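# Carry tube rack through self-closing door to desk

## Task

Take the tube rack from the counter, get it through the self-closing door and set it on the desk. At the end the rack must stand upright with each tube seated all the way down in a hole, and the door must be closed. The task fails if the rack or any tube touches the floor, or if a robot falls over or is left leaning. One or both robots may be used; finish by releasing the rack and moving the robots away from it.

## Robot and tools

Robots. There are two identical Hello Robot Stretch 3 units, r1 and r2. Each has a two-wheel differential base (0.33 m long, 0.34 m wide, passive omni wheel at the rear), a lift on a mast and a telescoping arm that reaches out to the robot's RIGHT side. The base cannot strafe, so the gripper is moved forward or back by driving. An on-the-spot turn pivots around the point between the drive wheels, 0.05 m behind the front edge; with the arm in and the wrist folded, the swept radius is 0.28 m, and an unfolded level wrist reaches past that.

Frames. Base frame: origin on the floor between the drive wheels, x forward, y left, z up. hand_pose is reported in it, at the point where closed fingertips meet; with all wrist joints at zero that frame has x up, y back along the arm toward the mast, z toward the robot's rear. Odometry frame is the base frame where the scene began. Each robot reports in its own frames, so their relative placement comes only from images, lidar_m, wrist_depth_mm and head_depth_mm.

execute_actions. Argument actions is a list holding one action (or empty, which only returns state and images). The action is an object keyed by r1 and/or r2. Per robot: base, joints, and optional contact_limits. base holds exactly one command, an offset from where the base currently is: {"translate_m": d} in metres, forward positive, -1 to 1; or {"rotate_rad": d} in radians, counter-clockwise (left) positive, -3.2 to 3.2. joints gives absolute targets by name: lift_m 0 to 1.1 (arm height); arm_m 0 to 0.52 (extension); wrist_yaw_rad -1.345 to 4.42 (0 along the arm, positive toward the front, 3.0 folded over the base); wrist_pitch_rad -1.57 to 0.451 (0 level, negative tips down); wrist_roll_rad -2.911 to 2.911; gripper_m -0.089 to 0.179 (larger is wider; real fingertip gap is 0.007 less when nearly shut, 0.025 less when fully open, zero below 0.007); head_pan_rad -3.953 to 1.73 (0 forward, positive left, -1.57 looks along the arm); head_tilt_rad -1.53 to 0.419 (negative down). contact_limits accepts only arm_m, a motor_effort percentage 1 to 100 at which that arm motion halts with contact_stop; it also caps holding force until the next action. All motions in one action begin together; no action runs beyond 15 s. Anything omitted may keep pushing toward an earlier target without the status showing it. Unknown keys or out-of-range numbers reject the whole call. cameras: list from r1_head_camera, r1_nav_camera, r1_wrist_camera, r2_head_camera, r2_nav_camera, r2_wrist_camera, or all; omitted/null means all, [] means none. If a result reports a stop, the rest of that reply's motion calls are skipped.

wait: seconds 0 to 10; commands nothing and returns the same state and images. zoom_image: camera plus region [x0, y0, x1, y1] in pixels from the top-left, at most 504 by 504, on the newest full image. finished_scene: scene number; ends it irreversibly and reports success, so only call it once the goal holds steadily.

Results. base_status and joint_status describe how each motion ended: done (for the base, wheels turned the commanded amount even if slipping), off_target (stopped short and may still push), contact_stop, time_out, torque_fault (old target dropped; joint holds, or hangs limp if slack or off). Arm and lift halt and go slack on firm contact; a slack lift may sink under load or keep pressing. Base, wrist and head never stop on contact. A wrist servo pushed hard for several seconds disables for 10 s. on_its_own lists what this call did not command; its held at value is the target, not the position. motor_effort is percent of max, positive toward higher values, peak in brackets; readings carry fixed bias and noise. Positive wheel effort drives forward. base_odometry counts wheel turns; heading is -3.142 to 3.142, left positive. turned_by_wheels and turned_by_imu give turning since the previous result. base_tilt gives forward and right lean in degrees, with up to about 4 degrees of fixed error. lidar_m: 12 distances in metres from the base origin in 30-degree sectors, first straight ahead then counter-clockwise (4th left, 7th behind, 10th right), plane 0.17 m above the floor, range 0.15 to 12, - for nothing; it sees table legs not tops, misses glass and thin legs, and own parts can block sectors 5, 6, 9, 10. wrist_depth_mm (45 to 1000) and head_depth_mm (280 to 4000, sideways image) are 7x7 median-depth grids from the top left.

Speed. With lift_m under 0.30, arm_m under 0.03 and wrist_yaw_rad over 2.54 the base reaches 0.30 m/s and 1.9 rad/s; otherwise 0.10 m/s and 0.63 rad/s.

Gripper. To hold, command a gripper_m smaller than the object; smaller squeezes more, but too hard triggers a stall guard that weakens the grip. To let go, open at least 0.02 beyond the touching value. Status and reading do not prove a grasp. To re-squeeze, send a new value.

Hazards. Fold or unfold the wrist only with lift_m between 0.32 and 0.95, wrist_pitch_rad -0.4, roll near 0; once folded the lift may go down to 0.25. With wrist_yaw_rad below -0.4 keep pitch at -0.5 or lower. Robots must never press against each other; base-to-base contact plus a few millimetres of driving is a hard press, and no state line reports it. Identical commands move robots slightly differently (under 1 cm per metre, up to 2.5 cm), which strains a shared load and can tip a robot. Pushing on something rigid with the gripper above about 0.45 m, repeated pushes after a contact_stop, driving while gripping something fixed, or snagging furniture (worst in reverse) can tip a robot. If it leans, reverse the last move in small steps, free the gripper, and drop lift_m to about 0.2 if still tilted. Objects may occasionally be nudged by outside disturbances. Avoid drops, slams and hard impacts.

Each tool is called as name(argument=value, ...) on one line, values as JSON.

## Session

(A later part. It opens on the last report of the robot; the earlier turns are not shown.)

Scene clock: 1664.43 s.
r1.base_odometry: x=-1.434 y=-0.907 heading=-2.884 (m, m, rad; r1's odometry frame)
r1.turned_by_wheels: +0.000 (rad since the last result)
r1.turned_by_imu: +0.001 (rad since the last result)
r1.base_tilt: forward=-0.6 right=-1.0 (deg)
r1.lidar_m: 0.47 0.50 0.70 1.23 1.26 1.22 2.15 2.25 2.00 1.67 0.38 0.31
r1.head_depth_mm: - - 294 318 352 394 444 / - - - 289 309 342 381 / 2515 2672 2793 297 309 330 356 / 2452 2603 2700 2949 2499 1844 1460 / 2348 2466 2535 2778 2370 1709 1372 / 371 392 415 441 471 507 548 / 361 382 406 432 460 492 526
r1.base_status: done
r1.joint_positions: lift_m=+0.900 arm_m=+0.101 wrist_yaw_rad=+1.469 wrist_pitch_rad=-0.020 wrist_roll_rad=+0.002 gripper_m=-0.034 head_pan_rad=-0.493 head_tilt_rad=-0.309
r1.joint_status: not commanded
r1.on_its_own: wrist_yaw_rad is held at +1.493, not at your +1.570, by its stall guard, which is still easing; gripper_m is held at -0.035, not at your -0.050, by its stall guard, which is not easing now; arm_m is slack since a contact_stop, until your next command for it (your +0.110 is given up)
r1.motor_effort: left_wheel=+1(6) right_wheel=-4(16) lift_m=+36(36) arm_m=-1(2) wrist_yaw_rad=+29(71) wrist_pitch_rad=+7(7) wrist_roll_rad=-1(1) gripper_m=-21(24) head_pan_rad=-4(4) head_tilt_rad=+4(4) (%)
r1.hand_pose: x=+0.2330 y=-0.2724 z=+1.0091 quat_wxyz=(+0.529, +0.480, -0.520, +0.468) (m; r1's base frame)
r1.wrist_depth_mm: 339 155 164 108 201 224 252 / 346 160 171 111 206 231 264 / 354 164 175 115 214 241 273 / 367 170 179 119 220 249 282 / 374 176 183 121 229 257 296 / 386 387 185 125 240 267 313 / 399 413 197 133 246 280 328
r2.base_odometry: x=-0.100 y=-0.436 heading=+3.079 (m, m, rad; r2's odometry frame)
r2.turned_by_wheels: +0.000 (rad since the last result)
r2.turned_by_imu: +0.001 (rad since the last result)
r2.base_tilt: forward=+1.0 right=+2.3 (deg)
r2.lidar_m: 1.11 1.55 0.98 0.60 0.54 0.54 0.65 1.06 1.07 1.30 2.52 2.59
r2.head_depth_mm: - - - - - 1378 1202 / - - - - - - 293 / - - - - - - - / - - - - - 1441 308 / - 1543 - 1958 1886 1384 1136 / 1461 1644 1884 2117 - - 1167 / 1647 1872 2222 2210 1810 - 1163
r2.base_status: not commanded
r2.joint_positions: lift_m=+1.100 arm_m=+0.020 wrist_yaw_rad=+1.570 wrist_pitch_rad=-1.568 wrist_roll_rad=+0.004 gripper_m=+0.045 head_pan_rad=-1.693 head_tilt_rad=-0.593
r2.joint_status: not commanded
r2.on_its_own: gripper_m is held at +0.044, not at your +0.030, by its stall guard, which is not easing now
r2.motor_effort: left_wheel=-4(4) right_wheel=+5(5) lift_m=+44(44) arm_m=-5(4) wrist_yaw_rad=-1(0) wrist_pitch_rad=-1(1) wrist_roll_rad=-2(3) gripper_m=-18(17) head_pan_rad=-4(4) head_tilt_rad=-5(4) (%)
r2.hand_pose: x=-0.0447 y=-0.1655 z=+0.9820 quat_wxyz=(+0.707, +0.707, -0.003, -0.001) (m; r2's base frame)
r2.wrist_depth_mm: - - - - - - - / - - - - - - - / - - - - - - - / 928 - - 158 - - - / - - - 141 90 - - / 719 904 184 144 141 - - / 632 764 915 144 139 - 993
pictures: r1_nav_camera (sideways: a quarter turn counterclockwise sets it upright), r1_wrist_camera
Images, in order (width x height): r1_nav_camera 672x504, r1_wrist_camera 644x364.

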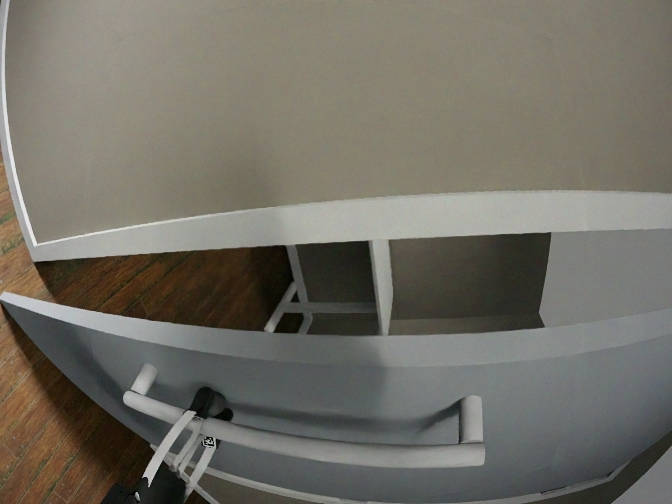

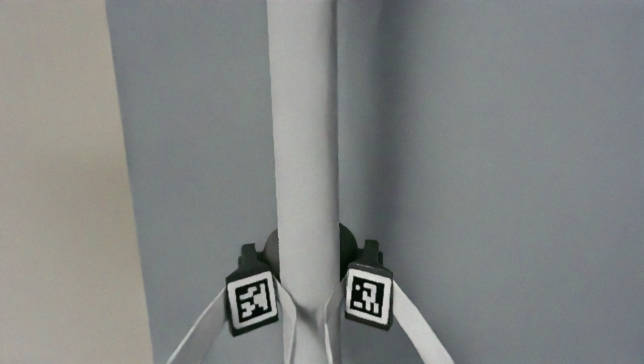

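execute_actions(actions=[{"r1": {"joints": {"arm_m": 0.128, "wrist_yaw_rad": 1.57}}}], cameras=[])

Scene clock: 1694.53 s.
r1.base_odometry: x=-1.434 y=-0.907 heading=-2.884 (m, m, rad; r1's odometry frame)
r1.turned_by_wheels: +0.000 (rad since the last result)
r1.turned_by_imu: +0.001 (rad since the last result)
r1.base_tilt: forward=-0.6 right=-1.1 (deg)
r1.lidar_m: 0.47 0.50 0.70 1.23 1.26 1.22 2.15 2.25 2.00 1.67 0.38 0.31
r1.head_depth_mm: - - 294 321 355 396 455 / - - - 290 312 344 385 / 2507 2681 2803 295 310 331 359 / 2460 2597 2686 2944 2485 1840 1467 / 2326 2464 2532 2767 2369 1716 1374 / 372 392 415 441 471 507 548 / 362 382 406 432 460 491 527
r1.base_status: not commanded
r1.joint_positions: lift_m=+0.900 arm_m=+0.128 wrist_yaw_rad=+1.569 wrist_pitch_rad=-0.020 wrist_roll_rad=+0.002 gripper_m=-0.034 head_pan_rad=-0.493 head_tilt_rad=-0.309
r1.joint_status: all done
r1.on_its_own: gripper_m is held at -0.035, not at your -0.050, by its stall guard, which is not easing now
r1.motor_effort: left_wheel=+3(3) right_wheel=-6(6) lift_m=+37(36) arm_m=+5(4) wrist_yaw_rad=+0(49) wrist_pitch_rad=+7(7) wrist_roll_rad=-1(1) gripper_m=-19(22) head_pan_rad=-4(4) head_tilt_rad=+3(3) (%)
r1.hand_pose: x=+0.2343 y=-0.2729 z=+1.0091 quat_wxyz=(+0.505, +0.505, -0.495, +0.494) (m; r1's base frame)
r1.wrist_depth_mm: 365 163 167 109 191 206 221 / 373 168 172 112 198 213 229 / 379 172 176 115 205 217 238 / 399 389 181 119 211 226 247 / 404 400 187 121 217 235 254 / 414 419 189 123 226 242 265 / 427 435 202 131 233 252 275
r2.base_odometry: x=-0.100 y=-0.436 heading=+3.079 (m, m, rad; r2's odometry frame)
r2.turned_by_wheels: +0.000 (rad since the last result)
r2.turned_by_imu: +0.001 (rad since the last result)
r2.base_tilt: forward=+1.0 right=+2.3 (deg)
r2.lidar_m: 1.11 1.55 0.98 0.60 0.54 0.54 0.65 1.06 1.07 1.30 2.53 2.60
r2.head_depth_mm: - - - - - 1385 1196 / - - - - - - 293 / - - - - - - - / - - - - - 1448 308 / - 1523 - 1933 1879 1360 1135 / 1451 1649 1891 2082 - - 1161 / 1650 1889 2224 2186 1823 - 1169
r2.base_status: not commanded
r2.joint_positions: lift_m=+1.100 arm_m=+0.020 wrist_yaw_rad=+1.570 wrist_pitch_rad=-1.568 wrist_roll_rad=+0.004 gripper_m=+0.045 head_pan_rad=-1.693 head_tilt_rad=-0.593
r2.joint_status: not commanded
r2.on_its_own: gripper_m is held at +0.044, not at your +0.030, by its stall guard, which is not easing now
r2.motor_effort: left_wheel=-4(4) right_wheel=+5(5) lift_m=+44(44) arm_m=-4(5) wrist_yaw_rad=+0(1) wrist_pitch_rad=-1(1) wrist_roll_rad=-2(3) gripper_m=-18(18) head_pan_rad=-4(4) head_tilt_rad=-5(5) (%)
r2.hand_pose: x=-0.0447 y=-0.1655 z=+0.9820 quat_wxyz=(+0.707, +0.707, -0.003, -0.001) (m; r2's base frame)
r2.wrist_depth_mm: - - - - - - - / - - - - - - - / - - - - - - - / 895 - - 159 - - - / - - - 141 90 - - / 711 914 185 144 142 - - / 633 764 928 144 139 - 996
pictures: none
No camera images: the call's "cameras" was empty. Leave "cameras" out to get every camera's image.

execute_actions(actions=[{"r1": {"base": {"rotate_rad": 0.15}, "joints": {"arm_m": 0.158}}}], cameras=[])

Scene clock: 1699.33 s.
r1.base_odometry: x=-1.434 y=-0.907 heading=-2.734 (m, m, rad; r1's odometry frame)
r1.turned_by_wheels: +0.150 (rad since the last result)
r1.turned_by_imu: +0.150 (rad since the last result)
r1.base_tilt: forward=-0.6 right=-1.0 (deg)
r1.lidar_m: 0.48 0.53 0.84 1.23 1.30 1.22 2.15 2.38 1.95 1.02 0.38 0.35
r1.head_depth_mm: - 284 298 323 353 388 435 / 2400 292 298 314 336 362 395 / 2373 2541 2591 2892 2494 1775 1375 / 385 408 436 466 502 542 589 / 372 396 421 449 481 520 563 / 370 392 416 442 472 507 546 / 361 380 403 429 457 489 528
r1.base_status: done
r1.joint_positions: lift_m=+0.900 arm_m=+0.157 wrist_yaw_rad=+1.588 wrist_pitch_rad=-0.020 wrist_roll_rad=+0.002 gripper_m=-0.034 head_pan_rad=-0.493 head_tilt_rad=-0.309
r1.joint_status: all done
r1.on_its_own: gripper_m is held at -0.035, not at your -0.050, by its stall guard, which is not easing now; wrist_yaw_rad is at rest, and its effort (-22) is outside its rest range (-12 to +12)
r1.motor_effort: left_wheel=+1(11) right_wheel=-2(12) lift_m=+36(36) arm_m=+6(7) wrist_yaw_rad=-22(22) wrist_pitch_rad=+6(7) wrist_roll_rad=-1(1) gripper_m=-20(20) head_pan_rad=-4(4) head_tilt_rad=+4(4) (%)
r1.hand_pose: x=+0.2343 y=-0.2981 z=+1.0091 quat_wxyz=(+0.501, +0.510, -0.491, +0.499) (m; r1's base frame)
r1.wrist_depth_mm: 371 359 174 110 176 177 179 / 384 370 179 113 183 182 183 / 399 377 184 116 188 188 188 / 410 391 192 119 193 194 194 / 428 411 195 121 198 199 202 / 444 420 203 124 204 207 209 / 461 442 210 130 213 213 215
r2.base_odometry: x=-0.100 y=-0.436 heading=+3.079 (m, m, rad; r2's odometry frame)
r2.turned_by_wheels: +0.000 (rad since the last result)
r2.turned_by_imu: +0.001 (rad since the last result)
r2.base_tilt: forward=+1.0 right=+2.3 (deg)
r2.lidar_m: 1.09 1.55 0.98 0.60 0.54 0.54 0.65 1.06 1.07 1.30 2.52 2.59
r2.head_depth_mm: - - - - - 1380 1191 / - - - - - - 294 / - - - - - - - / - - - - - 1433 309 / - 1535 - 1932 1879 1382 1130 / 1452 1639 1859 2103 - - 1167 / 1633 1899 2216 2198 1815 - 1163
r2.base_status: not commanded
r2.joint_positions: lift_m=+1.100 arm_m=+0.020 wrist_yaw_rad=+1.570 wrist_pitch_rad=-1.568 wrist_roll_rad=+0.004 gripper_m=+0.045 head_pan_rad=-1.693 head_tilt_rad=-0.593
r2.joint_status: not commanded
r2.on_its_own: gripper_m is held at +0.044, not at your +0.030, by its stall guard, which is not easing now
r2.motor_effort: left_wheel=-4(4) right_wheel=+5(5) lift_m=+44(44) arm_m=-4(5) wrist_yaw_rad=+0(1) wrist_pitch_rad=-1(1) wrist_roll_rad=-3(2) gripper_m=-18(18) head_pan_rad=-5(4) head_tilt_rad=-5(5) (%)
r2.hand_pose: x=-0.0447 y=-0.1655 z=+0.9820 quat_wxyz=(+0.707, +0.707, -0.003, -0.001) (m; r2's base frame)
r2.wrist_depth_mm: - - - - - - - / - - - - - - - / - - - - - - - / 908 - - 158 - - - / - - - 142 90 - - / 705 893 184 144 141 - - / 635 760 903 144 139 - 988
pictures: none
No camera images: the call's "cameras" was empty. Leave "cameras" out to get every camera's image.

execute_actions(actions=[{"r1": {"base": {"rotate_rad": 0.15}, "joints": {"arm_m": 0.179, "wrist_yaw_rad": 1.57}}}], cameras=[])

Scene clock: 1712.13 s.
r1.base_odometry: x=-1.434 y=-0.907 heading=-2.584 (m, m, rad; r1's odometry frame)
r1.turned_by_wheels: +0.150 (rad since the last result)
r1.turned_by_imu: +0.149 (rad since the last result)
r1.base_tilt: forward=-0.6 right=-1.0 (deg)
r1.lidar_m: 0.48 0.58 1.09 1.23 1.22 2.15 2.16 2.17 1.94 0.74 0.40 0.39
r1.head_depth_mm: 303 312 327 346 369 402 443 / 2251 2430 2490 2723 2273 439 450 / 371 394 420 449 483 525 580 / 377 400 426 452 485 524 568 / 373 395 420 448 480 518 561 / 368 390 414 441 472 508 551 / 363 384 407 434 464 499 539
r1.base_status: done
r1.joint_positions: lift_m=+0.900 arm_m=+0.179 wrist_yaw_rad=+1.556 wrist_pitch_rad=-0.019 wrist_roll_rad=+0.002 gripper_m=-0.034 head_pan_rad=-0.493 head_tilt_rad=-0.309
r1.joint_status: all done
r1.on_its_own: gripper_m is held at -0.035, not at your -0.050, by its stall guard, which is not easing now; wrist_yaw_rad is at rest, and its effort (+17) is outside its rest range (-12 to +12)
r1.motor_effort: left_wheel=-5(8) right_wheel=+2(11) lift_m=+36(36) arm_m=+3(6) wrist_yaw_rad=+17(21) wrist_pitch_rad=+7(7) wrist_roll_rad=-1(1) gripper_m=-20(20) head_pan_rad=-4(5) head_tilt_rad=+4(4) (%)
r1.hand_pose: x=+0.2343 y=-0.3277 z=+1.0093 quat_wxyz=(+0.508, +0.501, -0.499, +0.491) (m; r1's base frame)
r1.wrist_depth_mm: 371 331 184 108 169 164 157 / 381 347 189 112 175 168 161 / 390 359 194 115 178 172 166 / 415 377 200 119 184 178 169 / 431 387 209 122 189 181 175 / 455 412 373 125 195 189 180 / 468 426 222 134 204 193 185
r2.base_odometry: x=-0.100 y=-0.436 heading=+3.079 (m, m, rad; r2's odometry frame)
r2.turned_by_wheels: +0.000 (rad since the last result)
r2.turned_by_imu: +0.001 (rad since the last result)
r2.base_tilt: forward=+1.0 right=+2.3 (deg)
r2.lidar_m: 1.09 1.55 0.98 0.60 0.54 0.54 0.65 1.06 1.06 1.30 2.53 2.59
r2.head_depth_mm: - - - - - 1382 1196 / - - - - - - 294 / - - - - - - - / - - - - - 1445 309 / - 1525 - 1957 1864 1377 1137 / 1448 1647 1896 2098 - - 1172 / 1637 1910 2204 2191 1805 - 1170
r2.base_status: not commanded
r2.joint_positions: lift_m=+1.100 arm_m=+0.020 wrist_yaw_rad=+1.570 wrist_pitch_rad=-1.568 wrist_roll_rad=+0.004 gripper_m=+0.045 head_pan_rad=-1.693 head_tilt_rad=-0.593
r2.joint_status: not commanded
r2.on_its_own: gripper_m is held at +0.044, not at your +0.030, by its stall guard, which is not easing now
r2.motor_effort: left_wheel=-4(4) right_wheel=+5(5) lift_m=+44(44) arm_m=-4(5) wrist_yaw_rad=+0(0) wrist_pitch_rad=-1(1) wrist_roll_rad=-2(3) gripper_m=-17(18) head_pan_rad=-4(4) head_tilt_rad=-5(5) (%)
r2.hand_pose: x=-0.0447 y=-0.1655 z=+0.9820 quat_wxyz=(+0.707, +0.707, -0.003, -0.001) (m; r2's base frame)
r2.wrist_depth_mm: - - - - - - - / - - - - - - - / - - - - - - - / 921 - - 159 - - - / - - - 142 90 - - / 708 885 184 144 142 - - / 641 754 921 144 139 - 994
pictures: none
No camera images: the call's "cameras" was empty. Leave "cameras" out to get every camera's image.

execute_actions(actions=[{"r1": {"base": {"translate_m": -0.1}, "joints": {"arm_m": 0.175, "wrist_yaw_rad": 1.57}}}], cameras=[])

Scene clock: 1738.77 s.
r1.base_odometry: x=-1.349 y=-0.854 heading=-2.584 (m, m, rad; r1's odometry frame)
r1.turned_by_wheels: +0.000 (rad since the last result)
r1.turned_by_imu: +0.001 (rad since the last result)
r1.base_tilt: forward=-0.6 right=-1.0 (deg)
r1.lidar_m: 0.57 0.69 1.31 1.24 1.16 2.05 2.06 2.14 1.91 0.85 0.38 0.37
r1.head_depth_mm: 288 294 310 331 359 394 437 / 2368 2518 2493 2793 378 395 425 / 2342 2481 2479 2848 2496 1848 1459 / 450 478 508 543 581 628 689 / 456 482 513 547 587 631 686 / 448 475 505 538 576 619 672 / 442 469 497 530 567 608 659
r1.base_status: done
r1.joint_positions: lift_m=+0.900 arm_m=+0.175 wrist_yaw_rad=+1.573 wrist_pitch_rad=-0.019 wrist_roll_rad=+0.002 gripper_m=-0.034 head_pan_rad=-0.493 head_tilt_rad=-0.309
r1.joint_status: all done
r1.on_its_own: gripper_m is held at -0.035, not at your -0.050, by its stall guard, which is not easing now
r1.motor_effort: left_wheel=-1(10) right_wheel=-1(7) lift_m=+36(36) arm_m=-5(7) wrist_yaw_rad=-4(22) wrist_pitch_rad=+6(6) wrist_roll_rad=-1(1) gripper_m=-19(20) head_pan_rad=-3(4) head_tilt_rad=+4(4) (%)
r1.hand_pose: x=+0.2344 y=-0.3198 z=+1.0093 quat_wxyz=(+0.504, +0.506, -0.495, +0.495) (m; r1's base frame)
r1.wrist_depth_mm: 500 456 178 109 172 170 166 / 521 470 183 111 178 176 173 / 529 488 189 115 183 180 177 / 563 511 196 119 189 186 182 / 588 530 201 121 193 190 188 / 610 554 357 124 199 198 194 / 646 579 216 134 207 205 199
r2.base_odometry: x=-0.100 y=-0.436 heading=+3.079 (m, m, rad; r2's odometry frame)
r2.turned_by_wheels: +0.000 (rad since the last result)
r2.turned_by_imu: +0.001 (rad since the last result)
r2.base_tilt: forward=+1.0 right=+2.3 (deg)
r2.lidar_m: 1.03 1.55 0.98 0.60 0.54 0.54 0.65 1.06 1.07 1.30 2.52 2.60
r2.head_depth_mm: - - - - - 1388 1201 / - - - - - - 294 / - - - - - - - / - - - - - 1439 308 / - 1536 - 1944 1869 1371 1132 / 1452 1634 1899 2095 - - 1172 / 1645 1894 2235 2174 1810 - 1162
r2.base_status: not commanded
r2.joint_positions: lift_m=+1.100 arm_m=+0.020 wrist_yaw_rad=+1.570 wrist_pitch_rad=-1.568 wrist_roll_rad=+0.004 gripper_m=+0.045 head_pan_rad=-1.693 head_tilt_rad=-0.593
r2.joint_status: not commanded
r2.on_its_own: gripper_m is held at +0.044, not at your +0.030, by its stall guard, which is not easing now
r2.motor_effort: left_wheel=-4(3) right_wheel=+5(5) lift_m=+44(44) arm_m=-4(4) wrist_yaw_rad=+1(0) wrist_pitch_rad=-1(1) wrist_roll_rad=-2(3) gripper_m=-17(18) head_pan_rad=-4(4) head_tilt_rad=-5(5) (%)
r2.hand_pose: x=-0.0447 y=-0.1655 z=+0.9820 quat_wxyz=(+0.707, +0.707, -0.003, -0.001) (m; r2's base frame)
r2.wrist_depth_mm: - - - - - - - / - - - - - - - / - - - - - - - / 940 - - 158 - - - / - - - 141 90 - - / 718 900 184 144 141 - - / 640 761 911 144 139 - 980
pictures: none
No camera images: the call's "cameras" was empty. Leave "cameras" out to get every camera's image.

execute_actions(actions=[{"r1": {"base": {"translate_m": -0.15}, "joints": {"arm_m": 0.179}}}], cameras=[])

Scene clock: 1753.13 s.
r1.base_odometry: x=-1.222 y=-0.775 heading=-2.584 (m, m, rad; r1's odometry frame)
r1.turned_by_wheels: +0.000 (rad since the last result)
r1.turned_by_imu: +0.000 (rad since the last result)
r1.base_tilt: forward=-0.6 right=-1.1 (deg)
r1.lidar_m: 0.72 0.86 1.29 1.29 1.53 1.91 1.92 2.08 1.86 1.25 0.37 0.36
r1.head_depth_mm: - 287 300 319 347 384 431 / 2482 2612 2775 2922 363 381 409 / 2464 2628 2744 2963 2512 1838 1458 / 2423 2564 2677 2895 2369 1785 1410 / 568 600 642 685 735 792 860 / 570 604 641 683 732 788 854 / 562 596 631 673 721 773 837
r1.base_status: done
r1.joint_positions: lift_m=+0.900 arm_m=+0.179 wrist_yaw_rad=+1.565 wrist_pitch_rad=-0.019 wrist_roll_rad=+0.002 gripper_m=-0.034 head_pan_rad=-0.493 head_tilt_rad=-0.309
r1.joint_status: all done
r1.on_its_own: gripper_m is held at -0.035, not at your -0.050, by its stall guard, which is not easing now
r1.motor_effort: left_wheel=-3(5) right_wheel=+0(11) lift_m=+36(36) arm_m=+3(6) wrist_yaw_rad=+6(17) wrist_pitch_rad=+6(6) wrist_roll_rad=-1(1) gripper_m=-19(19) head_pan_rad=-5(4) head_tilt_rad=+4(4) (%)
r1.hand_pose: x=+0.2344 y=-0.3252 z=+1.0093 quat_wxyz=(+0.506, +0.504, -0.497, +0.493) (m; r1's base frame)
r1.wrist_depth_mm: 678 603 171 108 184 186 192 / 692 644 176 111 188 194 199 / 732 654 182 115 193 201 207 / 747 674 187 119 200 206 213 / 800 709 192 121 206 213 221 / 837 727 197 124 215 219 229 / 845 789 207 133 221 226 236
r2.base_odometry: x=-0.100 y=-0.436 heading=+3.079 (m, m, rad; r2's odometry frame)
r2.turned_by_wheels: +0.000 (rad since the last result)
r2.turned_by_imu: +0.001 (rad since the last result)
r2.base_tilt: forward=+1.0 right=+2.2 (deg)
r2.lidar_m: 0.94 1.55 0.98 0.60 0.54 0.54 0.65 1.06 1.07 1.30 2.52 2.59
r2.head_depth_mm: - - - - - 1382 1207 / - - - - - - 294 / - - - - - - - / - - - - - 1426 309 / - 1529 - 1932 1846 1376 1135 / 1450 1654 1876 2119 - - 1169 / 1641 1878 2225 2193 1805 - 1162
r2.base_status: not commanded
r2.joint_positions: lift_m=+1.100 arm_m=+0.020 wrist_yaw_rad=+1.570 wrist_pitch_rad=-1.568 wrist_roll_rad=+0.004 gripper_m=+0.045 head_pan_rad=-1.693 head_tilt_rad=-0.593
r2.joint_status: not commanded
r2.on_its_own: gripper_m is held at +0.044, not at your +0.030, by its stall guard, which is not easing now
r2.motor_effort: left_wheel=-4(4) right_wheel=+5(5) lift_m=+44(44) arm_m=-4(4) wrist_yaw_rad=-1(1) wrist_pitch_rad=-1(1) wrist_roll_rad=-2(2) gripper_m=-17(17) head_pan_rad=-4(5) head_tilt_rad=-4(5) (%)
r2.hand_pose: x=-0.0447 y=-0.1655 z=+0.9820 quat_wxyz=(+0.707, +0.707, -0.003, -0.001) (m; r2's base frame)
r2.wrist_depth_mm: - - - - - - - / - - - - - - - / - - - - - - - / 917 - - 158 - - - / - - - 142 90 - - / 711 894 184 144 142 - - / 634 768 928 144 139 - 989
pictures: none
No camera images: the call's "cameras" was empty. Leave "cameras" out to get every camera's image.

execute_actions(actions=[{"r1": {"base": {"rotate_rad": 0.2}, "joints": {"arm_m": 0.2155}}}], cameras=[])

Scene clock: 1762.80 s.
r1.base_odometry: x=-1.222 y=-0.775 heading=-2.384 (m, m, rad; r1's odometry frame)
r1.turned_by_wheels: +0.200 (rad since the last result)
r1.turned_by_imu: +0.198 (rad since the last result)
r1.base_tilt: forward=-0.6 right=-1.1 (deg)
r1.lidar_m: 0.74 1.02 1.28 1.17 1.08 1.91 1.99 1.93 1.86 0.75 0.42 0.44
r1.head_depth_mm: 2376 2521 2487 2753 406 429 462 / 2374 2502 2618 2865 2482 1841 1457 / 570 604 641 683 738 806 887 / 580 617 655 699 750 810 877 / 585 620 661 704 757 816 887 / 587 624 664 708 762 825 894 / 592 627 667 716 767 829 901
r1.base_status: done
r1.joint_positions: lift_m=+0.900 arm_m=+0.215 wrist_yaw_rad=+1.547 wrist_pitch_rad=-0.019 wrist_roll_rad=+0.002 gripper_m=-0.034 head_pan_rad=-0.493 head_tilt_rad=-0.309
r1.joint_status: all done
r1.on_its_own: gripper_m is held at -0.035, not at your -0.050, by its stall guard, which is not easing now; wrist_yaw_rad is at rest, and its effort (+27) is outside its rest range (-12 to +12)
r1.motor_effort: left_wheel=-5(13) right_wheel=+2(14) lift_m=+36(36) arm_m=+3(4) wrist_yaw_rad=+27(32) wrist_pitch_rad=+6(6) wrist_roll_rad=-1(1) gripper_m=-21(20) head_pan_rad=-4(5) head_tilt_rad=+4(3) (%)
r1.hand_pose: x=+0.2343 y=-0.3663 z=+1.0094 quat_wxyz=(+0.510, +0.499, -0.501, +0.489) (m; r1's base frame)
r1.wrist_depth_mm: 794 656 183 109 169 163 159 / 853 679 188 112 174 169 162 / 895 722 195 115 178 172 166 / 925 750 201 120 184 178 170 / 986 780 207 121 190 183 175 / - 818 684 125 195 188 180 / - 849 222 133 203 194 187
r2.base_odometry: x=-0.100 y=-0.436 heading=+3.079 (m, m, rad; r2's odometry frame)
r2.turned_by_wheels: +0.000 (rad since the last result)
r2.turned_by_imu: +0.001 (rad since the last result)
r2.base_tilt: forward=+1.0 right=+2.3 (deg)
r2.lidar_m: 0.94 1.55 0.98 0.60 0.54 0.54 0.65 1.06 1.07 1.30 2.52 2.59
r2.head_depth_mm: - - - - - 1388 1196 / - - - - - - 293 / - - - - - - - / - - - - - 1446 309 / - 1533 - 1936 1869 1374 1144 / 1460 1649 1893 2096 - - 1164 / 1653 1885 2215 2174 1815 - 1166
r2.base_status: not commanded
r2.joint_positions: lift_m=+1.100 arm_m=+0.020 wrist_yaw_rad=+1.570 wrist_pitch_rad=-1.568 wrist_roll_rad=+0.004 gripper_m=+0.045 head_pan_rad=-1.693 head_tilt_rad=-0.593
r2.joint_status: not commanded
r2.on_its_own: gripper_m is held at +0.044, not at your +0.030, by its stall guard, which is not easing now
r2.motor_effort: left_wheel=-4(3) right_wheel=+5(5) lift_m=+44(44) arm_m=-4(4) wrist_yaw_rad=+0(1) wrist_pitch_rad=-1(1) wrist_roll_rad=-3(3) gripper_m=-18(17) head_pan_rad=-4(4) head_tilt_rad=-5(5) (%)
r2.hand_pose: x=-0.0447 y=-0.1655 z=+0.9820 quat_wxyz=(+0.707, +0.707, -0.003, -0.001) (m; r2's base frame)
r2.wrist_depth_mm: - - - - - - - / - - - - - - - / - - - - - - - / 931 - - 158 - - - / - - - 141 90 - - / 709 899 184 144 142 - - / 639 767 934 144 140 - 979
pictures: none
No camera images: the call's "cameras" was empty. Leave "cameras" out to get every camera's image.

execute_actions(actions=[{"r1": {"base": {"translate_m": -0.25}}}], cameras=[])

Scene clock: 1770.33 s.
r1.base_odometry: x=-1.040 y=-0.603 heading=-2.384 (m, m, rad; r1's odometry frame)
r1.turned_by_wheels: +0.000 (rad since the last result)
r1.turned_by_imu: +0.000 (rad since the last result)
r1.base_tilt: forward=-0.6 right=-1.1 (deg)
r1.lidar_m: 0.96 1.33 1.41 1.02 1.76 1.70 1.76 1.80 1.74 1.21 0.39 0.40
r1.head_depth_mm: 2560 2643 344 352 368 395 429 / 2573 2736 2831 3089 2520 1845 1380 / 2586 2761 2820 3081 2494 1850 1463 / 801 849 901 962 1035 1110 1246 / 772 819 872 930 997 1074 1176 / 780 825 877 936 1008 1086 1183 / 782 831 884 944 1015 1093 1190
r1.base_status: done
r1.joint_positions: lift_m=+0.900 arm_m=+0.215 wrist_yaw_rad=+1.566 wrist_pitch_rad=-0.019 wrist_roll_rad=+0.002 gripper_m=-0.034 head_pan_rad=-0.493 head_tilt_rad=-0.309
r1.joint_status: not commanded
r1.on_its_own: gripper_m is held at -0.035, not at your -0.050, by its stall guard, which is not easing now; wrist_yaw_rad is at rest, and its effort (+17) is outside its rest range (-12 to +12)
r1.motor_effort: left_wheel=-3(5) right_wheel=+1(14) lift_m=+36(36) arm_m=+2(3) wrist_yaw_rad=+17(39) wrist_pitch_rad=+6(6) wrist_roll_rad=-1(1) gripper_m=-20(21) head_pan_rad=-4(4) head_tilt_rad=+4(4) (%)
r1.hand_pose: x=+0.2344 y=-0.3615 z=+1.0094 quat_wxyz=(+0.506, +0.504, -0.497, +0.494) (m; r1's base frame)
r1.wrist_depth_mm: - 967 171 108 181 187 194 / - - 176 112 187 193 200 / - - 180 115 194 200 205 / - - 188 118 200 206 212 / - - 192 122 205 212 219 / - - 196 124 215 220 227 / - - 205 132 221 229 238
r2.base_odometry: x=-0.100 y=-0.436 heading=+3.079 (m, m, rad; r2's odometry frame)
r2.turned_by_wheels: +0.000 (rad since the last result)
r2.turned_by_imu: +0.001 (rad since the last result)
r2.base_tilt: forward=+1.0 right=+2.3 (deg)
r2.lidar_m: 1.02 1.55 0.98 0.60 0.54 0.54 0.65 1.06 1.07 1.30 2.51 0.90
r2.head_depth_mm: - - - - - 1389 1201 / - - - - - - 294 / - - - - - - - / - - - - - 1440 308 / - 1534 - 1948 1867 1376 1132 / 1449 1644 1887 2095 - - 1166 / 1644 1871 2209 2173 1807 - 1166
r2.base_status: not commanded
r2.joint_positions: lift_m=+1.100 arm_m=+0.020 wrist_yaw_rad=+1.570 wrist_pitch_rad=-1.568 wrist_roll_rad=+0.004 gripper_m=+0.045 head_pan_rad=-1.693 head_tilt_rad=-0.593
r2.joint_status: not commanded
r2.on_its_own: gripper_m is held at +0.044, not at your +0.030, by its stall guard, which is not easing now
r2.motor_effort: left_wheel=-4(3) right_wheel=+5(5) lift_m=+44(44) arm_m=-4(5) wrist_yaw_rad=+0(0) wrist_pitch_rad=-1(1) wrist_roll_rad=-2(2) gripper_m=-18(17) head_pan_rad=-4(4) head_tilt_rad=-5(5) (%)
r2.hand_pose: x=-0.0447 y=-0.1655 z=+0.9820 quat_wxyz=(+0.707, +0.707, -0.003, -0.001) (m; r2's base frame)
r2.wrist_depth_mm: - - - - - - - / - - - - - - - / - - - - - - - / 902 - - 159 - - - / - - - 141 90 - - / 704 913 184 144 142 - - / 626 767 935 143 139 - -
pictures: none
No camera images: the call's "cameras" was empty. Leave "cameras" out to get every camera's image.

execute_actions(actions=[{"r1": {"base": {"rotate_rad": 0.2}, "joints": {"arm_m": 0.255, "wrist_yaw_rad": 1.57}}}], cameras=["r1_nav_camera", "r1_wrist_camera"])

Scene clock: 1778.23 s.
r1.base_odometry: x=-1.040 y=-0.603 heading=-2.184 (m, m, rad; r1's odometry frame)
r1.turned_by_wheels: +0.200 (rad since the last result)
r1.turned_by_imu: +0.198 (rad since the last result)
r1.base_tilt: forward=-0.6 right=-1.0 (deg)
r1.lidar_m: 1.04 1.42 1.41 1.02 1.70 1.70 1.91 1.74 1.74 0.76 0.45 0.92
r1.head_depth_mm: 2511 2626 2752 2957 2503 1709 500 / 760 808 880 2510 2374 1773 1455 / 773 817 864 920 982 1059 1154 / 794 843 897 953 1024 1105 1197 / 815 865 922 986 1058 1145 1241 / 836 891 951 1018 1095 1188 1290 / 860 917 981 1053 1134 1233 1332
r1.base_status: done
r1.joint_positions: lift_m=+0.900 arm_m=+0.255 wrist_yaw_rad=+1.552 wrist_pitch_rad=-0.018 wrist_roll_rad=+0.002 gripper_m=-0.034 head_pan_rad=-0.493 head_tilt_rad=-0.309
r1.joint_status: all done
r1.on_its_own: gripper_m is held at -0.035, not at your -0.050, by its stall guard, which is not easing now; wrist_yaw_rad is at rest, and its effort (+22) is outside its rest range (-12 to +12)
r1.motor_effort: left_wheel=-3(14) right_wheel=+1(15) lift_m=+36(36) arm_m=+3(3) wrist_yaw_rad=+22(32) wrist_pitch_rad=+6(6) wrist_roll_rad=-1(1) gripper_m=-20(21) head_pan_rad=-5(4) head_tilt_rad=+4(3) (%)
r1.hand_pose: x=+0.2344 y=-0.4046 z=+1.0096 quat_wxyz=(+0.509, +0.500, -0.500, +0.490) (m; r1's base frame)
r1.wrist_depth_mm: - - 183 109 169 162 155 / - - 189 112 173 167 160 / - - 195 115 178 171 163 / - - 201 119 183 176 168 / - - 210 123 189 180 174 / - - - 125 193 186 178 / - - 224 133 203 190 184
r2.base_odometry: x=-0.100 y=-0.436 heading=+3.079 (m, m, rad; r2's odometry frame)
r2.turned_by_wheels: +0.000 (rad since the last result)
r2.turned_by_imu: +0.001 (rad since the last result)
r2.base_tilt: forward=+1.0 right=+2.3 (deg)
r2.lidar_m: 1.02 1.55 0.98 0.60 0.54 0.54 0.65 1.06 1.07 1.30 2.51 0.91
r2.head_depth_mm: - - - - - 1382 1198 / - - - - - - 293 / - - - - - - - / - - - - - 1438 308 / - 1532 - 1959 1885 1374 1134 / 1451 1657 1880 2078 - - 1167 / 1643 1886 2228 2190 1803 - 1159
r2.base_status: not commanded
r2.joint_positions: lift_m=+1.100 arm_m=+0.020 wrist_yaw_rad=+1.570 wrist_pitch_rad=-1.568 wrist_roll_rad=+0.004 gripper_m=+0.045 head_pan_rad=-1.693 head_tilt_rad=-0.593
r2.joint_status: not commanded
r2.on_its_own: gripper_m is held at +0.044, not at your +0.030, by its stall guard, which is not easing now
r2.motor_effort: left_wheel=-4(4) right_wheel=+5(5) lift_m=+44(44) arm_m=-4(4) wrist_yaw_rad=+1(1) wrist_pitch_rad=-1(1) wrist_roll_rad=-2(2) gripper_m=-17(17) head_pan_rad=-4(4) head_tilt_rad=-5(5) (%)
r2.hand_pose: x=-0.0447 y=-0.1655 z=+0.9820 quat_wxyz=(+0.707, +0.707, -0.003, -0.001) (m; r2's base frame)
r2.wrist_depth_mm: - - - - - - - / - - - - - - - / - - - - - - - / 907 - - 159 - - - / - - - 141 90 - - / 715 901 184 144 141 - - / 633 746 905 144 139 - 988
pictures: r1_nav_camera (sideways: a quarter turn counterclockwise sets it upright), r1_wrist_camera
Images, in order (width x height): r1_nav_camera 672x504, r1_wrist_camera 644x364.

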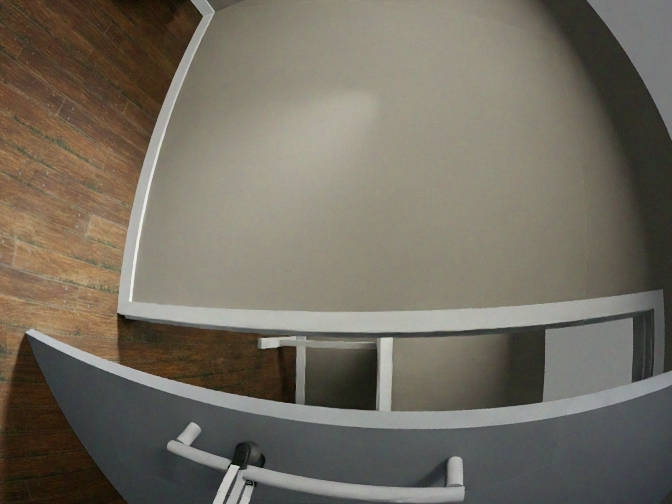

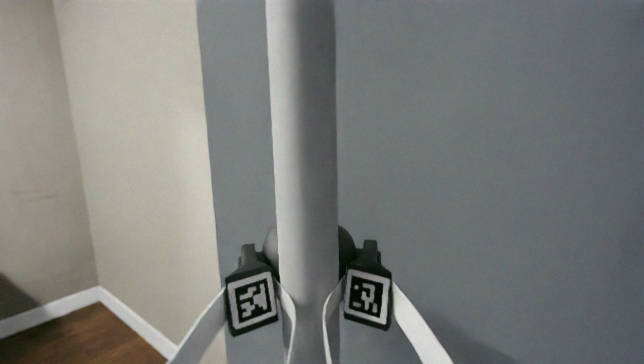

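execute_actions(actions=[{"r1": {"base": {"translate_m": -0.28}}}], cameras=[])

Scene clock: 1786.10 s.
r1.base_odometry: x=-0.879 y=-0.374 heading=-2.184 (m, m, rad; r1's odometry frame)
r1.turned_by_wheels: +0.000 (rad since the last result)
r1.turned_by_imu: +0.000 (rad since the last result)
r1.base_tilt: forward=-0.7 right=-0.9 (deg)
r1.lidar_m: 1.27 1.60 1.09 1.75 1.49 1.49 1.67 1.56 1.55 1.29 0.41 1.15
r1.head_depth_mm: 2660 2797 2927 3132 2391 439 457 / 2726 2859 3039 3152 2484 1848 1455 / 2747 2959 3179 3306 2505 1843 1459 / 975 1034 1104 1178 1266 1363 1417 / 1009 1071 1137 1213 1305 1416 1452 / 1035 1098 1172 1253 1352 1466 1455 / 1064 1130 1209 1305 1403 1519 1451
r1.base_status: done
r1.joint_positions: lift_m=+0.900 arm_m=+0.255 wrist_yaw_rad=+1.565 wrist_pitch_rad=-0.018 wrist_roll_rad=+0.002 gripper_m=-0.034 head_pan_rad=-0.493 head_tilt_rad=-0.309
r1.joint_status: not commanded
r1.on_its_own: gripper_m is held at -0.035, not at your -0.050, by its stall guard, which is not easing now
r1.motor_effort: left_wheel=-2(8) right_wheel=+0(11) lift_m=+36(36) arm_m=+3(4) wrist_yaw_rad=+6(24) wrist_pitch_rad=+6(6) wrist_roll_rad=-1(1) gripper_m=-19(20) head_pan_rad=-5(4) head_tilt_rad=+4(3) (%)
r1.hand_pose: x=+0.2344 y=-0.4012 z=+1.0096 quat_wxyz=(+0.506, +0.504, -0.497, +0.494) (m; r1's base frame)
r1.wrist_depth_mm: - - 171 109 183 190 197 / - - 176 112 189 196 202 / - - 181 115 194 201 210 / - - 186 119 200 208 217 / - - 191 121 207 215 226 / - - 195 124 216 223 232 / - - 205 133 218 231 238
r2.base_odometry: x=-0.100 y=-0.436 heading=+3.079 (m, m, rad; r2's odometry frame)
r2.turned_by_wheels: +0.000 (rad since the last result)
r2.turned_by_imu: +0.001 (rad since the last result)
r2.base_tilt: forward=+1.0 right=+2.3 (deg)
r2.lidar_m: 1.37 1.55 0.98 0.60 0.54 0.54 0.65 1.06 1.07 1.30 2.53 1.00
r2.head_depth_mm: - - - - - 1392 1191 / - - - - - - 294 / - - - - - - - / - - - - - 1436 309 / - 1524 - 1938 1862 1373 1138 / 1451 1647 1887 2072 - - 1166 / 1658 1898 2205 2190 1812 - 1160
r2.base_status: not commanded
r2.joint_positions: lift_m=+1.100 arm_m=+0.020 wrist_yaw_rad=+1.570 wrist_pitch_rad=-1.568 wrist_roll_rad=+0.004 gripper_m=+0.045 head_pan_rad=-1.693 head_tilt_rad=-0.593
r2.joint_status: not commanded
r2.on_its_own: gripper_m is held at +0.044, not at your +0.030, by its stall guard, which is not easing now
r2.motor_effort: left_wheel=-3(4) right_wheel=+5(5) lift_m=+44(44) arm_m=-4(4) wrist_yaw_rad=+1(1) wrist_pitch_rad=-1(1) wrist_roll_rad=-2(2) gripper_m=-16(17) head_pan_rad=-5(5) head_tilt_rad=-5(5) (%)
r2.hand_pose: x=-0.0447 y=-0.1655 z=+0.9820 quat_wxyz=(+0.707, +0.707, -0.003, -0.001) (m; r2's base frame)
r2.wrist_depth_mm: - - - - - - - / - - - - - - - / - - - - - - - / 911 - - 158 - - - / - - - 142 90 - - / 705 885 184 144 141 - - / 638 766 906 144 139 - 988
pictures: none
No camera images: the call's "cameras" was empty. Leave "cameras" out to get every camera's image.

execute_actions(actions=[{"r1": {"base": {"rotate_rad": 0.2}, "joints": {"arm_m": 0.293}}}], cameras=[])

Scene clock: 1791.97 s.
r1.base_odometry: x=-0.879 y=-0.374 heading=-1.984 (m, m, rad; r1's odometry frame)
r1.turned_by_wheels: +0.200 (rad since the last result)
r1.turned_by_imu: +0.198 (rad since the last result)
r1.base_tilt: forward=-0.6 right=-1.1 (deg)
r1.lidar_m: 1.45 1.59 1.08 1.61 1.49 1.51 1.68 1.55 1.57 0.78 0.47 1.15
r1.head_depth_mm: 2648 2816 2991 3130 2518 1849 1419 / 962 1019 1079 1150 1239 1366 1410 / 1015 1067 1134 1206 1285 1380 1419 / 1065 1124 1193 1269 1363 1467 1455 / 1115 1183 1258 1348 1456 1581 1454 / 1176 1246 1339 1434 1553 1664 1453 / 1235 1325 1417 1531 1664 1763 1444
r1.base_status: done
r1.joint_positions: lift_m=+0.900 arm_m=+0.293 wrist_yaw_rad=+1.554 wrist_pitch_rad=-0.018 wrist_roll_rad=+0.002 gripper_m=-0.034 head_pan_rad=-0.493 head_tilt_rad=-0.309
r1.joint_status: all done
r1.on_its_own: gripper_m is held at -0.035, not at your -0.050, by its stall guard, which is not easing now; wrist_yaw_rad is at rest, and its effort (+19) is outside its rest range (-12 to +12)
r1.motor_effort: left_wheel=-2(13) right_wheel=+0(17) lift_m=+36(36) arm_m=+4(4) wrist_yaw_rad=+19(27) wrist_pitch_rad=+6(6) wrist_roll_rad=-1(1) gripper_m=-21(20) head_pan_rad=-4(4) head_tilt_rad=+4(4) (%)
r1.hand_pose: x=+0.2344 y=-0.4420 z=+1.0097 quat_wxyz=(+0.509, +0.501, -0.500, +0.491) (m; r1's base frame)
r1.wrist_depth_mm: - - 184 109 169 163 156 / - - 190 112 174 168 162 / - - 194 115 179 171 164 / - - 201 119 184 176 170 / - - 209 122 188 183 174 / - - - 125 193 187 179 / - - 225 133 202 195 184
r2.base_odometry: x=-0.100 y=-0.436 heading=+3.079 (m, m, rad; r2's odometry frame)
r2.turned_by_wheels: +0.000 (rad since the last result)
r2.turned_by_imu: +0.001 (rad since the last result)
r2.base_tilt: forward=+1.0 right=+2.3 (deg)
r2.lidar_m: 1.37 1.55 0.97 0.60 0.54 0.54 0.65 1.06 1.06 1.30 2.51 1.02
r2.head_depth_mm: - - - - - 1381 1197 / - - - - - - 293 / - - - - - - - / - - - - - 1445 308 / - 1532 - 1935 1863 1383 1129 / 1454 1638 1882 2101 - - 1170 / 1639 1887 2209 2181 1807 - 1164
r2.base_status: not commanded
r2.joint_positions: lift_m=+1.100 arm_m=+0.020 wrist_yaw_rad=+1.570 wrist_pitch_rad=-1.568 wrist_roll_rad=+0.004 gripper_m=+0.045 head_pan_rad=-1.693 head_tilt_rad=-0.593
r2.joint_status: not commanded
r2.on_its_own: gripper_m is held at +0.044, not at your +0.030, by its stall guard, which is not easing now
r2.motor_effort: left_wheel=-4(3) right_wheel=+5(5) lift_m=+44(44) arm_m=-5(4) wrist_yaw_rad=+0(0) wrist_pitch_rad=-1(1) wrist_roll_rad=-3(2) gripper_m=-16(16) head_pan_rad=-5(5) head_tilt_rad=-4(5) (%)
r2.hand_pose: x=-0.0447 y=-0.1655 z=+0.9820 quat_wxyz=(+0.707, +0.707, -0.003, -0.001) (m; r2's base frame)
r2.wrist_depth_mm: - - - - - - - / - - - - - - - / - - - - - - - / 914 - - 158 - - - / - - - 141 90 - - / 706 900 184 144 141 - - / 635 761 923 144 139 - 971
pictures: none
No camera images: the call's "cameras" was empty. Leave "cameras" out to get every camera's image.

execute_actions(actions=[{"r1": {"base": {"translate_m": -0.28}}, "r2": {"joints": {"head_pan_rad": 0.0, "head_tilt_rad": -0.35}}}], cameras=["r1_nav_camera", "r2_head_camera", "r2_nav_camera", "r2_wrist_camera"])

Scene clock: 1799.13 s.
r1.base_odometry: x=-0.766 y=-0.118 heading=-1.984 (m, m, rad; r1's odometry frame)
r1.turned_by_wheels: +0.000 (rad since the last result)
r1.turned_by_imu: +0.000 (rad since the last result)
r1.base_tilt: forward=-0.5 right=-1.1 (deg)
r1.lidar_m: 1.66 1.42 1.25 1.43 1.32 1.34 1.44 1.33 1.34 1.32 0.44 1.38
r1.head_depth_mm: 2849 2984 3104 3238 2530 1846 1419 / 2961 3127 3280 3422 2494 1844 1454 / 1169 1252 1331 1423 1535 1660 1458 / 1221 1296 1376 1459 1564 1670 1457 / 1281 1363 1455 1545 1662 1768 1452 / 1349 1440 1534 1660 1788 1831 1451 / 1428 1517 1625 1762 1927 1837 1445
r1.base_status: done
r1.joint_positions: lift_m=+0.900 arm_m=+0.293 wrist_yaw_rad=+1.558 wrist_pitch_rad=-0.018 wrist_roll_rad=+0.002 gripper_m=-0.034 head_pan_rad=-0.493 head_tilt_rad=-0.309
r1.joint_status: not commanded
r1.on_its_own: gripper_m is held at -0.035, not at your -0.050, by its stall guard, which is not easing now; wrist_yaw_rad is at rest, and its effort (+15) is outside its rest range (-12 to +12)
r1.motor_effort: left_wheel=-2(6) right_wheel=+0(11) lift_m=+36(36) arm_m=+3(3) wrist_yaw_rad=+15(20) wrist_pitch_rad=+6(6) wrist_roll_rad=-1(1) gripper_m=-20(20) head_pan_rad=-4(4) head_tilt_rad=+4(4) (%)
r1.hand_pose: x=+0.2344 y=-0.4411 z=+1.0097 quat_wxyz=(+0.508, +0.502, -0.499, +0.492) (m; r1's base frame)
r1.wrist_depth_mm: - - 170 108 185 193 201 / - - 175 112 190 198 207 / - - 182 115 197 206 213 / - - 185 119 203 212 222 / - - 190 122 209 219 227 / - - 194 124 215 225 238 / - - 205 131 225 235 248
r2.base_odometry: x=-0.100 y=-0.436 heading=+3.079 (m, m, rad; r2's odometry frame)
r2.turned_by_wheels: +0.000 (rad since the last result)
r2.turned_by_imu: +0.001 (rad since the last result)
r2.base_tilt: forward=+1.0 right=+2.2 (deg)
r2.lidar_m: 1.71 1.55 0.98 0.60 0.54 0.54 0.64 1.06 1.07 1.30 1.21 1.22
r2.head_depth_mm: 1268 1282 1340 2616 2265 1743 1380 / 1620 1648 1646 1661 1682 1679 1384 / 2963 3129 2320 2348 2196 1719 1367 / 3286 3511 3682 3541 2317 1713 1365 / 3606 3868 - 3519 2311 1701 1350 / 3398 3636 3840 2962 2052 1697 1338 / 1342 1417 1522 1619 1744 1669 1333
r2.base_status: not commanded
r2.joint_positions: lift_m=+1.100 arm_m=+0.020 wrist_yaw_rad=+1.570 wrist_pitch_rad=-1.568 wrist_roll_rad=+0.004 gripper_m=+0.045 head_pan_rad=-0.007 head_tilt_rad=-0.359
r2.joint_status: all done
r2.on_its_own: gripper_m is held at +0.044, not at your +0.030, by its stall guard, which is not easing now
r2.motor_effort: left_wheel=-4(4) right_wheel=+5(5) lift_m=+44(44) arm_m=-4(4) wrist_yaw_rad=+0(1) wrist_pitch_rad=-1(1) wrist_roll_rad=-3(2) gripper_m=-18(17) head_pan_rad=+4(56) head_tilt_rad=+6(32) (%)
r2.hand_pose: x=-0.0447 y=-0.1655 z=+0.9820 quat_wxyz=(+0.707, +0.707, -0.003, -0.001) (m; r2's base frame)
r2.wrist_depth_mm: - - - - - - - / - - - - - - - / - - - - - - - / 905 - - 159 - - - / - - - 142 90 - - / 704 881 185 144 141 - - / 643 765 919 144 139 - -
pictures: r1_nav_camera (sideways: a quarter turn counterclockwise sets it upright), r2_head_camera (sideways: a quarter turn clockwise sets it upright), r2_nav_camera (sideways: a quarter turn counterclockwise sets it upright), r2_wrist_camera
Images, in order (width x height): r1_nav_camera 672x504, r2_head_camera 896x504, r2_nav_camera 672x504, r2_wrist_camera 644x364.

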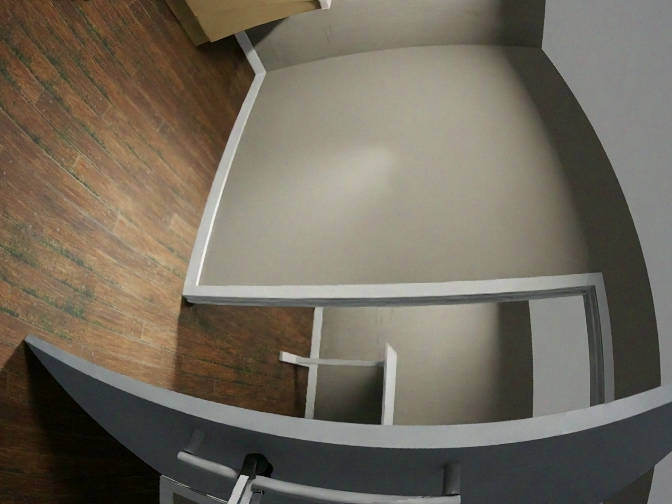

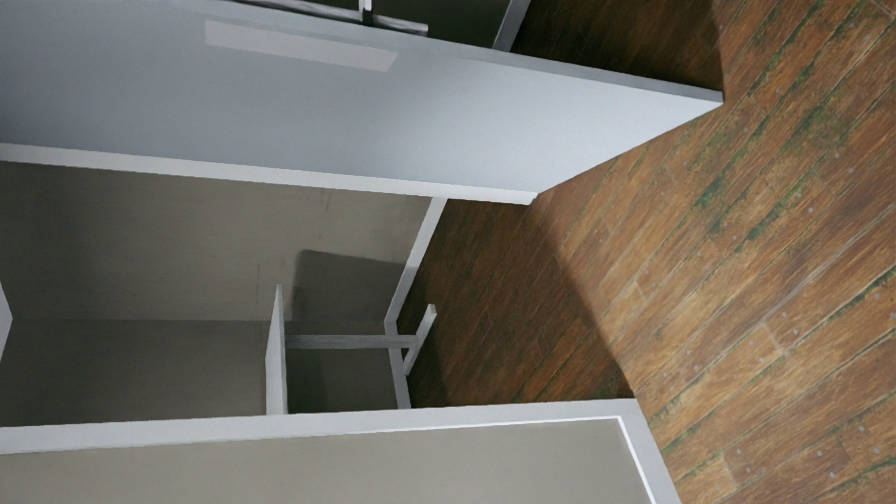

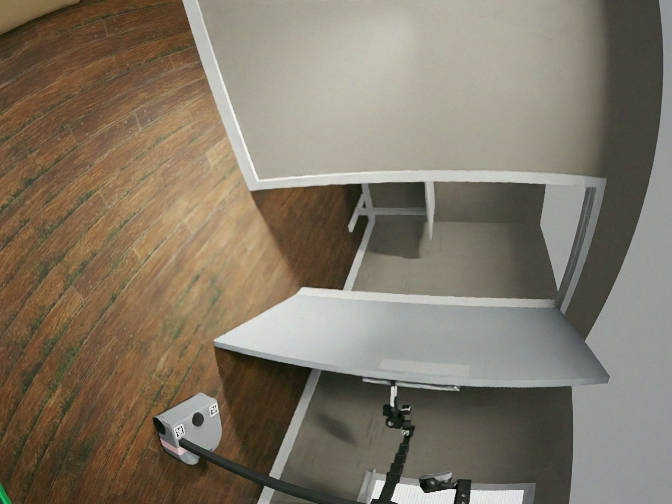

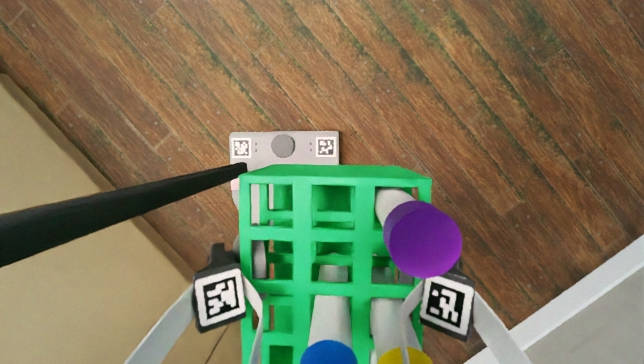

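execute_actions(actions=[{"r2": {"base": {"rotate_rad": 0.085}}}], cameras=[])

execute_actions(actions=[{"r2": {"base": {"translate_m": 0.9}}}], cameras=["r2_head_camera", "r2_nav_camera", "r1_nav_camera"])

Scene clock: 1840.03 s.
r1.base_odometry: x=-0.766 y=-0.118 heading=-1.984 (m, m, rad; r1's odometry frame)
r1.turned_by_wheels: +0.000 (rad since the last result)
r1.turned_by_imu: +0.001 (rad since the last result)
r1.base_tilt: forward=-0.5 right=-1.1 (deg)
r1.lidar_m: 1.66 1.81 1.25 1.42 1.32 1.33 1.43 1.33 1.34 1.33 0.44 1.38
r1.head_depth_mm: 2860 2987 3100 3288 2509 1857 1419 / 2941 3105 3303 3433 2498 1843 1453 / 1175 1248 1335 1424 1534 1650 1462 / 1219 1291 1369 1468 1570 1668 1455 / 1287 1362 1448 1554 1676 1751 1450 / 1346 1428 1528 1646 1788 1828 1453 / 1415 1520 1639 1755 1929 1825 1443
r1.base_status: not commanded
r1.joint_positions: lift_m=+0.900 arm_m=+0.293 wrist_yaw_rad=+1.558 wrist_pitch_rad=-0.018 wrist_roll_rad=+0.002 gripper_m=-0.034 head_pan_rad=-0.493 head_tilt_rad=-0.309
r1.joint_status: not commanded
r1.on_its_own: gripper_m is held at -0.035, not at your -0.050, by its stall guard, which is not easing now; wrist_yaw_rad is at rest, and its effort (+15) is outside its rest range (-12 to +12)
r1.motor_effort: left_wheel=-2(2) right_wheel=+0(0) lift_m=+36(36) arm_m=+3(3) wrist_yaw_rad=+15(14) wrist_pitch_rad=+6(6) wrist_roll_rad=-1(1) gripper_m=-20(20) head_pan_rad=-5(3) head_tilt_rad=+4(3) (%)
r1.hand_pose: x=+0.2344 y=-0.4411 z=+1.0097 quat_wxyz=(+0.508, +0.502, -0.499, +0.492) (m; r1's base frame)
r1.wrist_depth_mm: - - 170 108 186 192 202 / - - 175 111 189 200 207 / - - 180 114 197 204 214 / - - 186 118 203 212 222 / - - 189 122 207 219 230 / - - 195 124 217 225 237 / - - 205 132 224 233 246
r2.base_odometry: x=-0.100 y=-0.436 heading=-3.119 (m, m, rad; r2's odometry frame)
r2.turned_by_wheels: +0.085 (rad since the last result)
r2.turned_by_imu: +0.085 (rad since the last result)
r2.base_tilt: forward=+1.0 right=+2.3 (deg)
r2.lidar_m: 1.66 1.55 0.86 0.58 0.54 0.54 0.69 1.06 1.08 1.39 1.21 1.25
r2.head_depth_mm: 1565 1558 1530 1526 1581 1645 1386 / 2853 2107 2112 2080 2058 1744 1378 / 3248 3398 3618 3586 2325 1728 1373 / 3627 3863 - 3535 2278 1725 1356 / 3485 3753 - 3520 2279 1694 1353 / 1385 1471 1574 1691 1820 1692 1344 / 1301 1380 1474 1578 1689 1665 1326
r2.base_status: done
r2.joint_positions: lift_m=+1.100 arm_m=+0.020 wrist_yaw_rad=+1.570 wrist_pitch_rad=-1.567 wrist_roll_rad=+0.004 gripper_m=+0.045 head_pan_rad=-0.007 head_tilt_rad=-0.359
r2.joint_status: not commanded
r2.on_its_own: gripper_m is held at +0.044, not at your +0.030, by its stall guard, which is not easing now
r2.motor_effort: left_wheel=-4(9) right_wheel=+4(9) lift_m=+45(44) arm_m=-4(4) wrist_yaw_rad=+0(1) wrist_pitch_rad=-1(1) wrist_roll_rad=-2(2) gripper_m=-16(17) head_pan_rad=+4(4) head_tilt_rad=+6(6) (%)
r2.hand_pose: x=-0.0446 y=-0.1655 z=+0.9820 quat_wxyz=(+0.707, +0.707, -0.003, -0.001) (m; r2's base frame)
r2.wrist_depth_mm: - - - - - - - / - - - - - - - / - - - - - - - / 877 - - 159 - - - / - - - 142 91 - - / 702 902 184 144 141 - - / 644 757 959 144 139 - -
pictures: none
No camera images: the call's "cameras" was empty. Leave "cameras" out to get every camera's image.

Scene clock: 1850.60 s.
r1.base_odometry: x=-0.766 y=-0.118 heading=-1.984 (m, m, rad; r1's odometry frame)
r1.turned_by_wheels: +0.000 (rad since the last result)
r1.turned_by_imu: +0.002 (rad since the last result)
r1.base_tilt: forward=-0.5 right=-1.1 (deg)
r1.lidar_m: 0.86 1.81 1.82 1.42 1.32 1.33 1.44 1.33 1.34 1.32 0.45 1.38
r1.head_depth_mm: 2826 2980 3133 3313 2507 1849 1420 / 2948 3116 3286 3435 2517 1841 1458 / 1168 1244 1325 1431 1541 1653 1457 / 1220 1294 1374 1467 1574 1666 1456 / 1283 1359 1453 1559 1667 1778 1455 / 1351 1447 1531 1647 1786 1820 1449 / 1423 1527 1643 1767 1925 1841 1444
r1.base_status: not commanded
r1.joint_positions: lift_m=+0.900 arm_m=+0.293 wrist_yaw_rad=+1.558 wrist_pitch_rad=-0.018 wrist_roll_rad=+0.002 gripper_m=-0.034 head_pan_rad=-0.493 head_tilt_rad=-0.309
r1.joint_status: not commanded
r1.on_its_own: gripper_m is held at -0.035, not at your -0.050, by its stall guard, which is not easing now; wrist_yaw_rad is at rest, and its effort (+14) is outside its rest range (-12 to +12)
r1.motor_effort: left_wheel=-2(2) right_wheel=-1(0) lift_m=+36(36) arm_m=+3(3) wrist_yaw_rad=+14(15) wrist_pitch_rad=+6(6) wrist_roll_rad=-1(1) gripper_m=-20(20) head_pan_rad=-4(5) head_tilt_rad=+4(4) (%)
r1.hand_pose: x=+0.2344 y=-0.4411 z=+1.0097 quat_wxyz=(+0.508, +0.502, -0.499, +0.492) (m; r1's base frame)
r1.wrist_depth_mm: 715 742 170 108 184 194 201 / 854 859 175 112 190 199 206 / - - 181 115 195 205 214 / 653 960 186 119 200 211 221 / - - 191 121 208 217 228 / - - 195 124 216 228 238 / - - 205 132 222 235 246
r2.base_odometry: x=-1.000 y=-0.456 heading=-3.119 (m, m, rad; r2's odometry frame)
r2.turned_by_wheels: +0.000 (rad since the last result)
r2.turned_by_imu: +0.006 (rad since the last result)
r2.base_tilt: forward=+1.0 right=+2.2 (deg)
r2.lidar_m: 2.71 0.82 0.84 1.08 1.07 1.09 1.38 1.79 1.83 0.85 0.73 0.85
r2.head_depth_mm: 2106 2173 1424 1438 1417 1394 1317 / 2328 2428 2539 2688 2218 1682 1381 / 2595 2703 2852 2981 2358 1719 1370 / 2907 3148 3267 3324 2313 1707 1361 / 2835 3047 3185 3332 2290 1690 1352 / 2652 2834 3038 3167 2288 1691 1313 / 2477 722 754 801 870 936 1024
r2.base_status: done
r2.joint_positions: lift_m=+1.100 arm_m=+0.020 wrist_yaw_rad=+1.570 wrist_pitch_rad=-1.567 wrist_roll_rad=+0.004 gripper_m=+0.045 head_pan_rad=-0.007 head_tilt_rad=-0.359
r2.joint_status: not commanded
r2.on_its_own: gripper_m is held at +0.044, not at your +0.030, by its stall guard, which is not easing now
r2.motor_effort: left_wheel=-4(6) right_wheel=+5(11) lift_m=+44(44) arm_m=-4(4) wrist_yaw_rad=-1(0) wrist_pitch_rad=-1(1) wrist_roll_rad=-3(2) gripper_m=-17(17) head_pan_rad=+4(4) head_tilt_rad=+6(6) (%)
r2.hand_pose: x=-0.0446 y=-0.1655 z=+0.9820 quat_wxyz=(+0.707, +0.707, -0.003, -0.001) (m; r2's base frame)
r2.wrist_depth_mm: - - - - - - - / - - - - - - 970 / - - - - - - 960 / - - - 158 - - 978 / - - - 141 90 - - / - - 184 144 141 - - / - - - 129 139 - -
pictures: r1_nav_camera (sideways: a quarter turn counterclockwise sets it upright), r2_head_camera (sideways: a quarter turn clockwise sets it upright), r2_nav_camera (sideways: a quarter turn counterclockwise sets it upright)
Images, in order (width x height): r1_nav_camera 672x504, r2_head_camera 896x504, r2_nav_camera 672x504.

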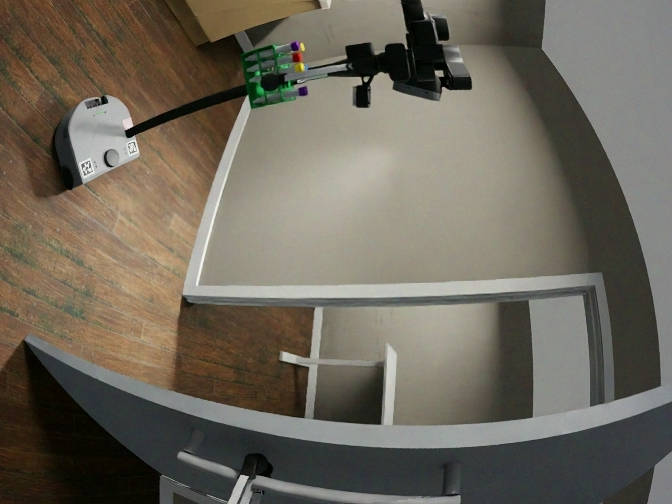

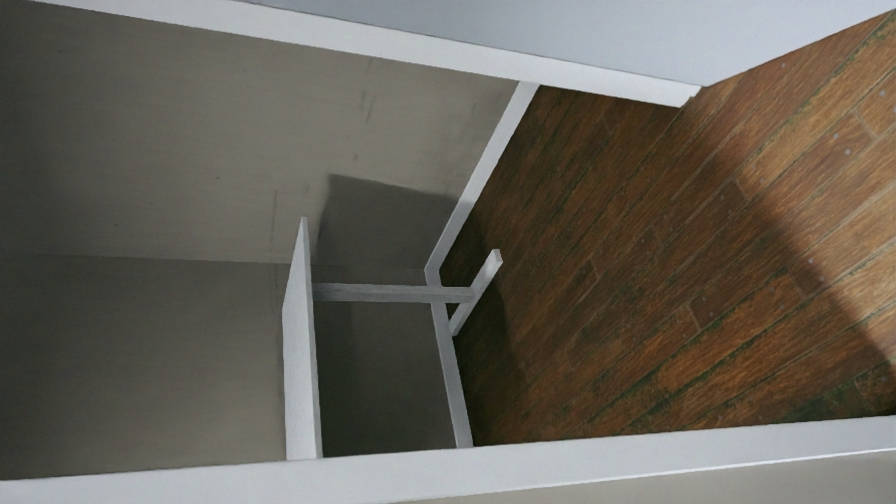

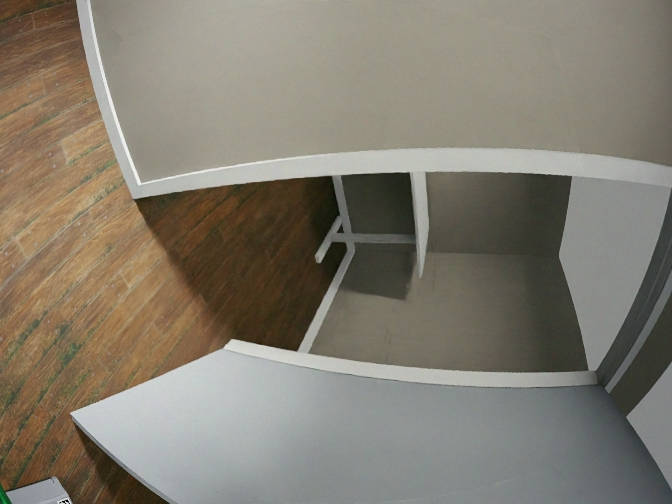

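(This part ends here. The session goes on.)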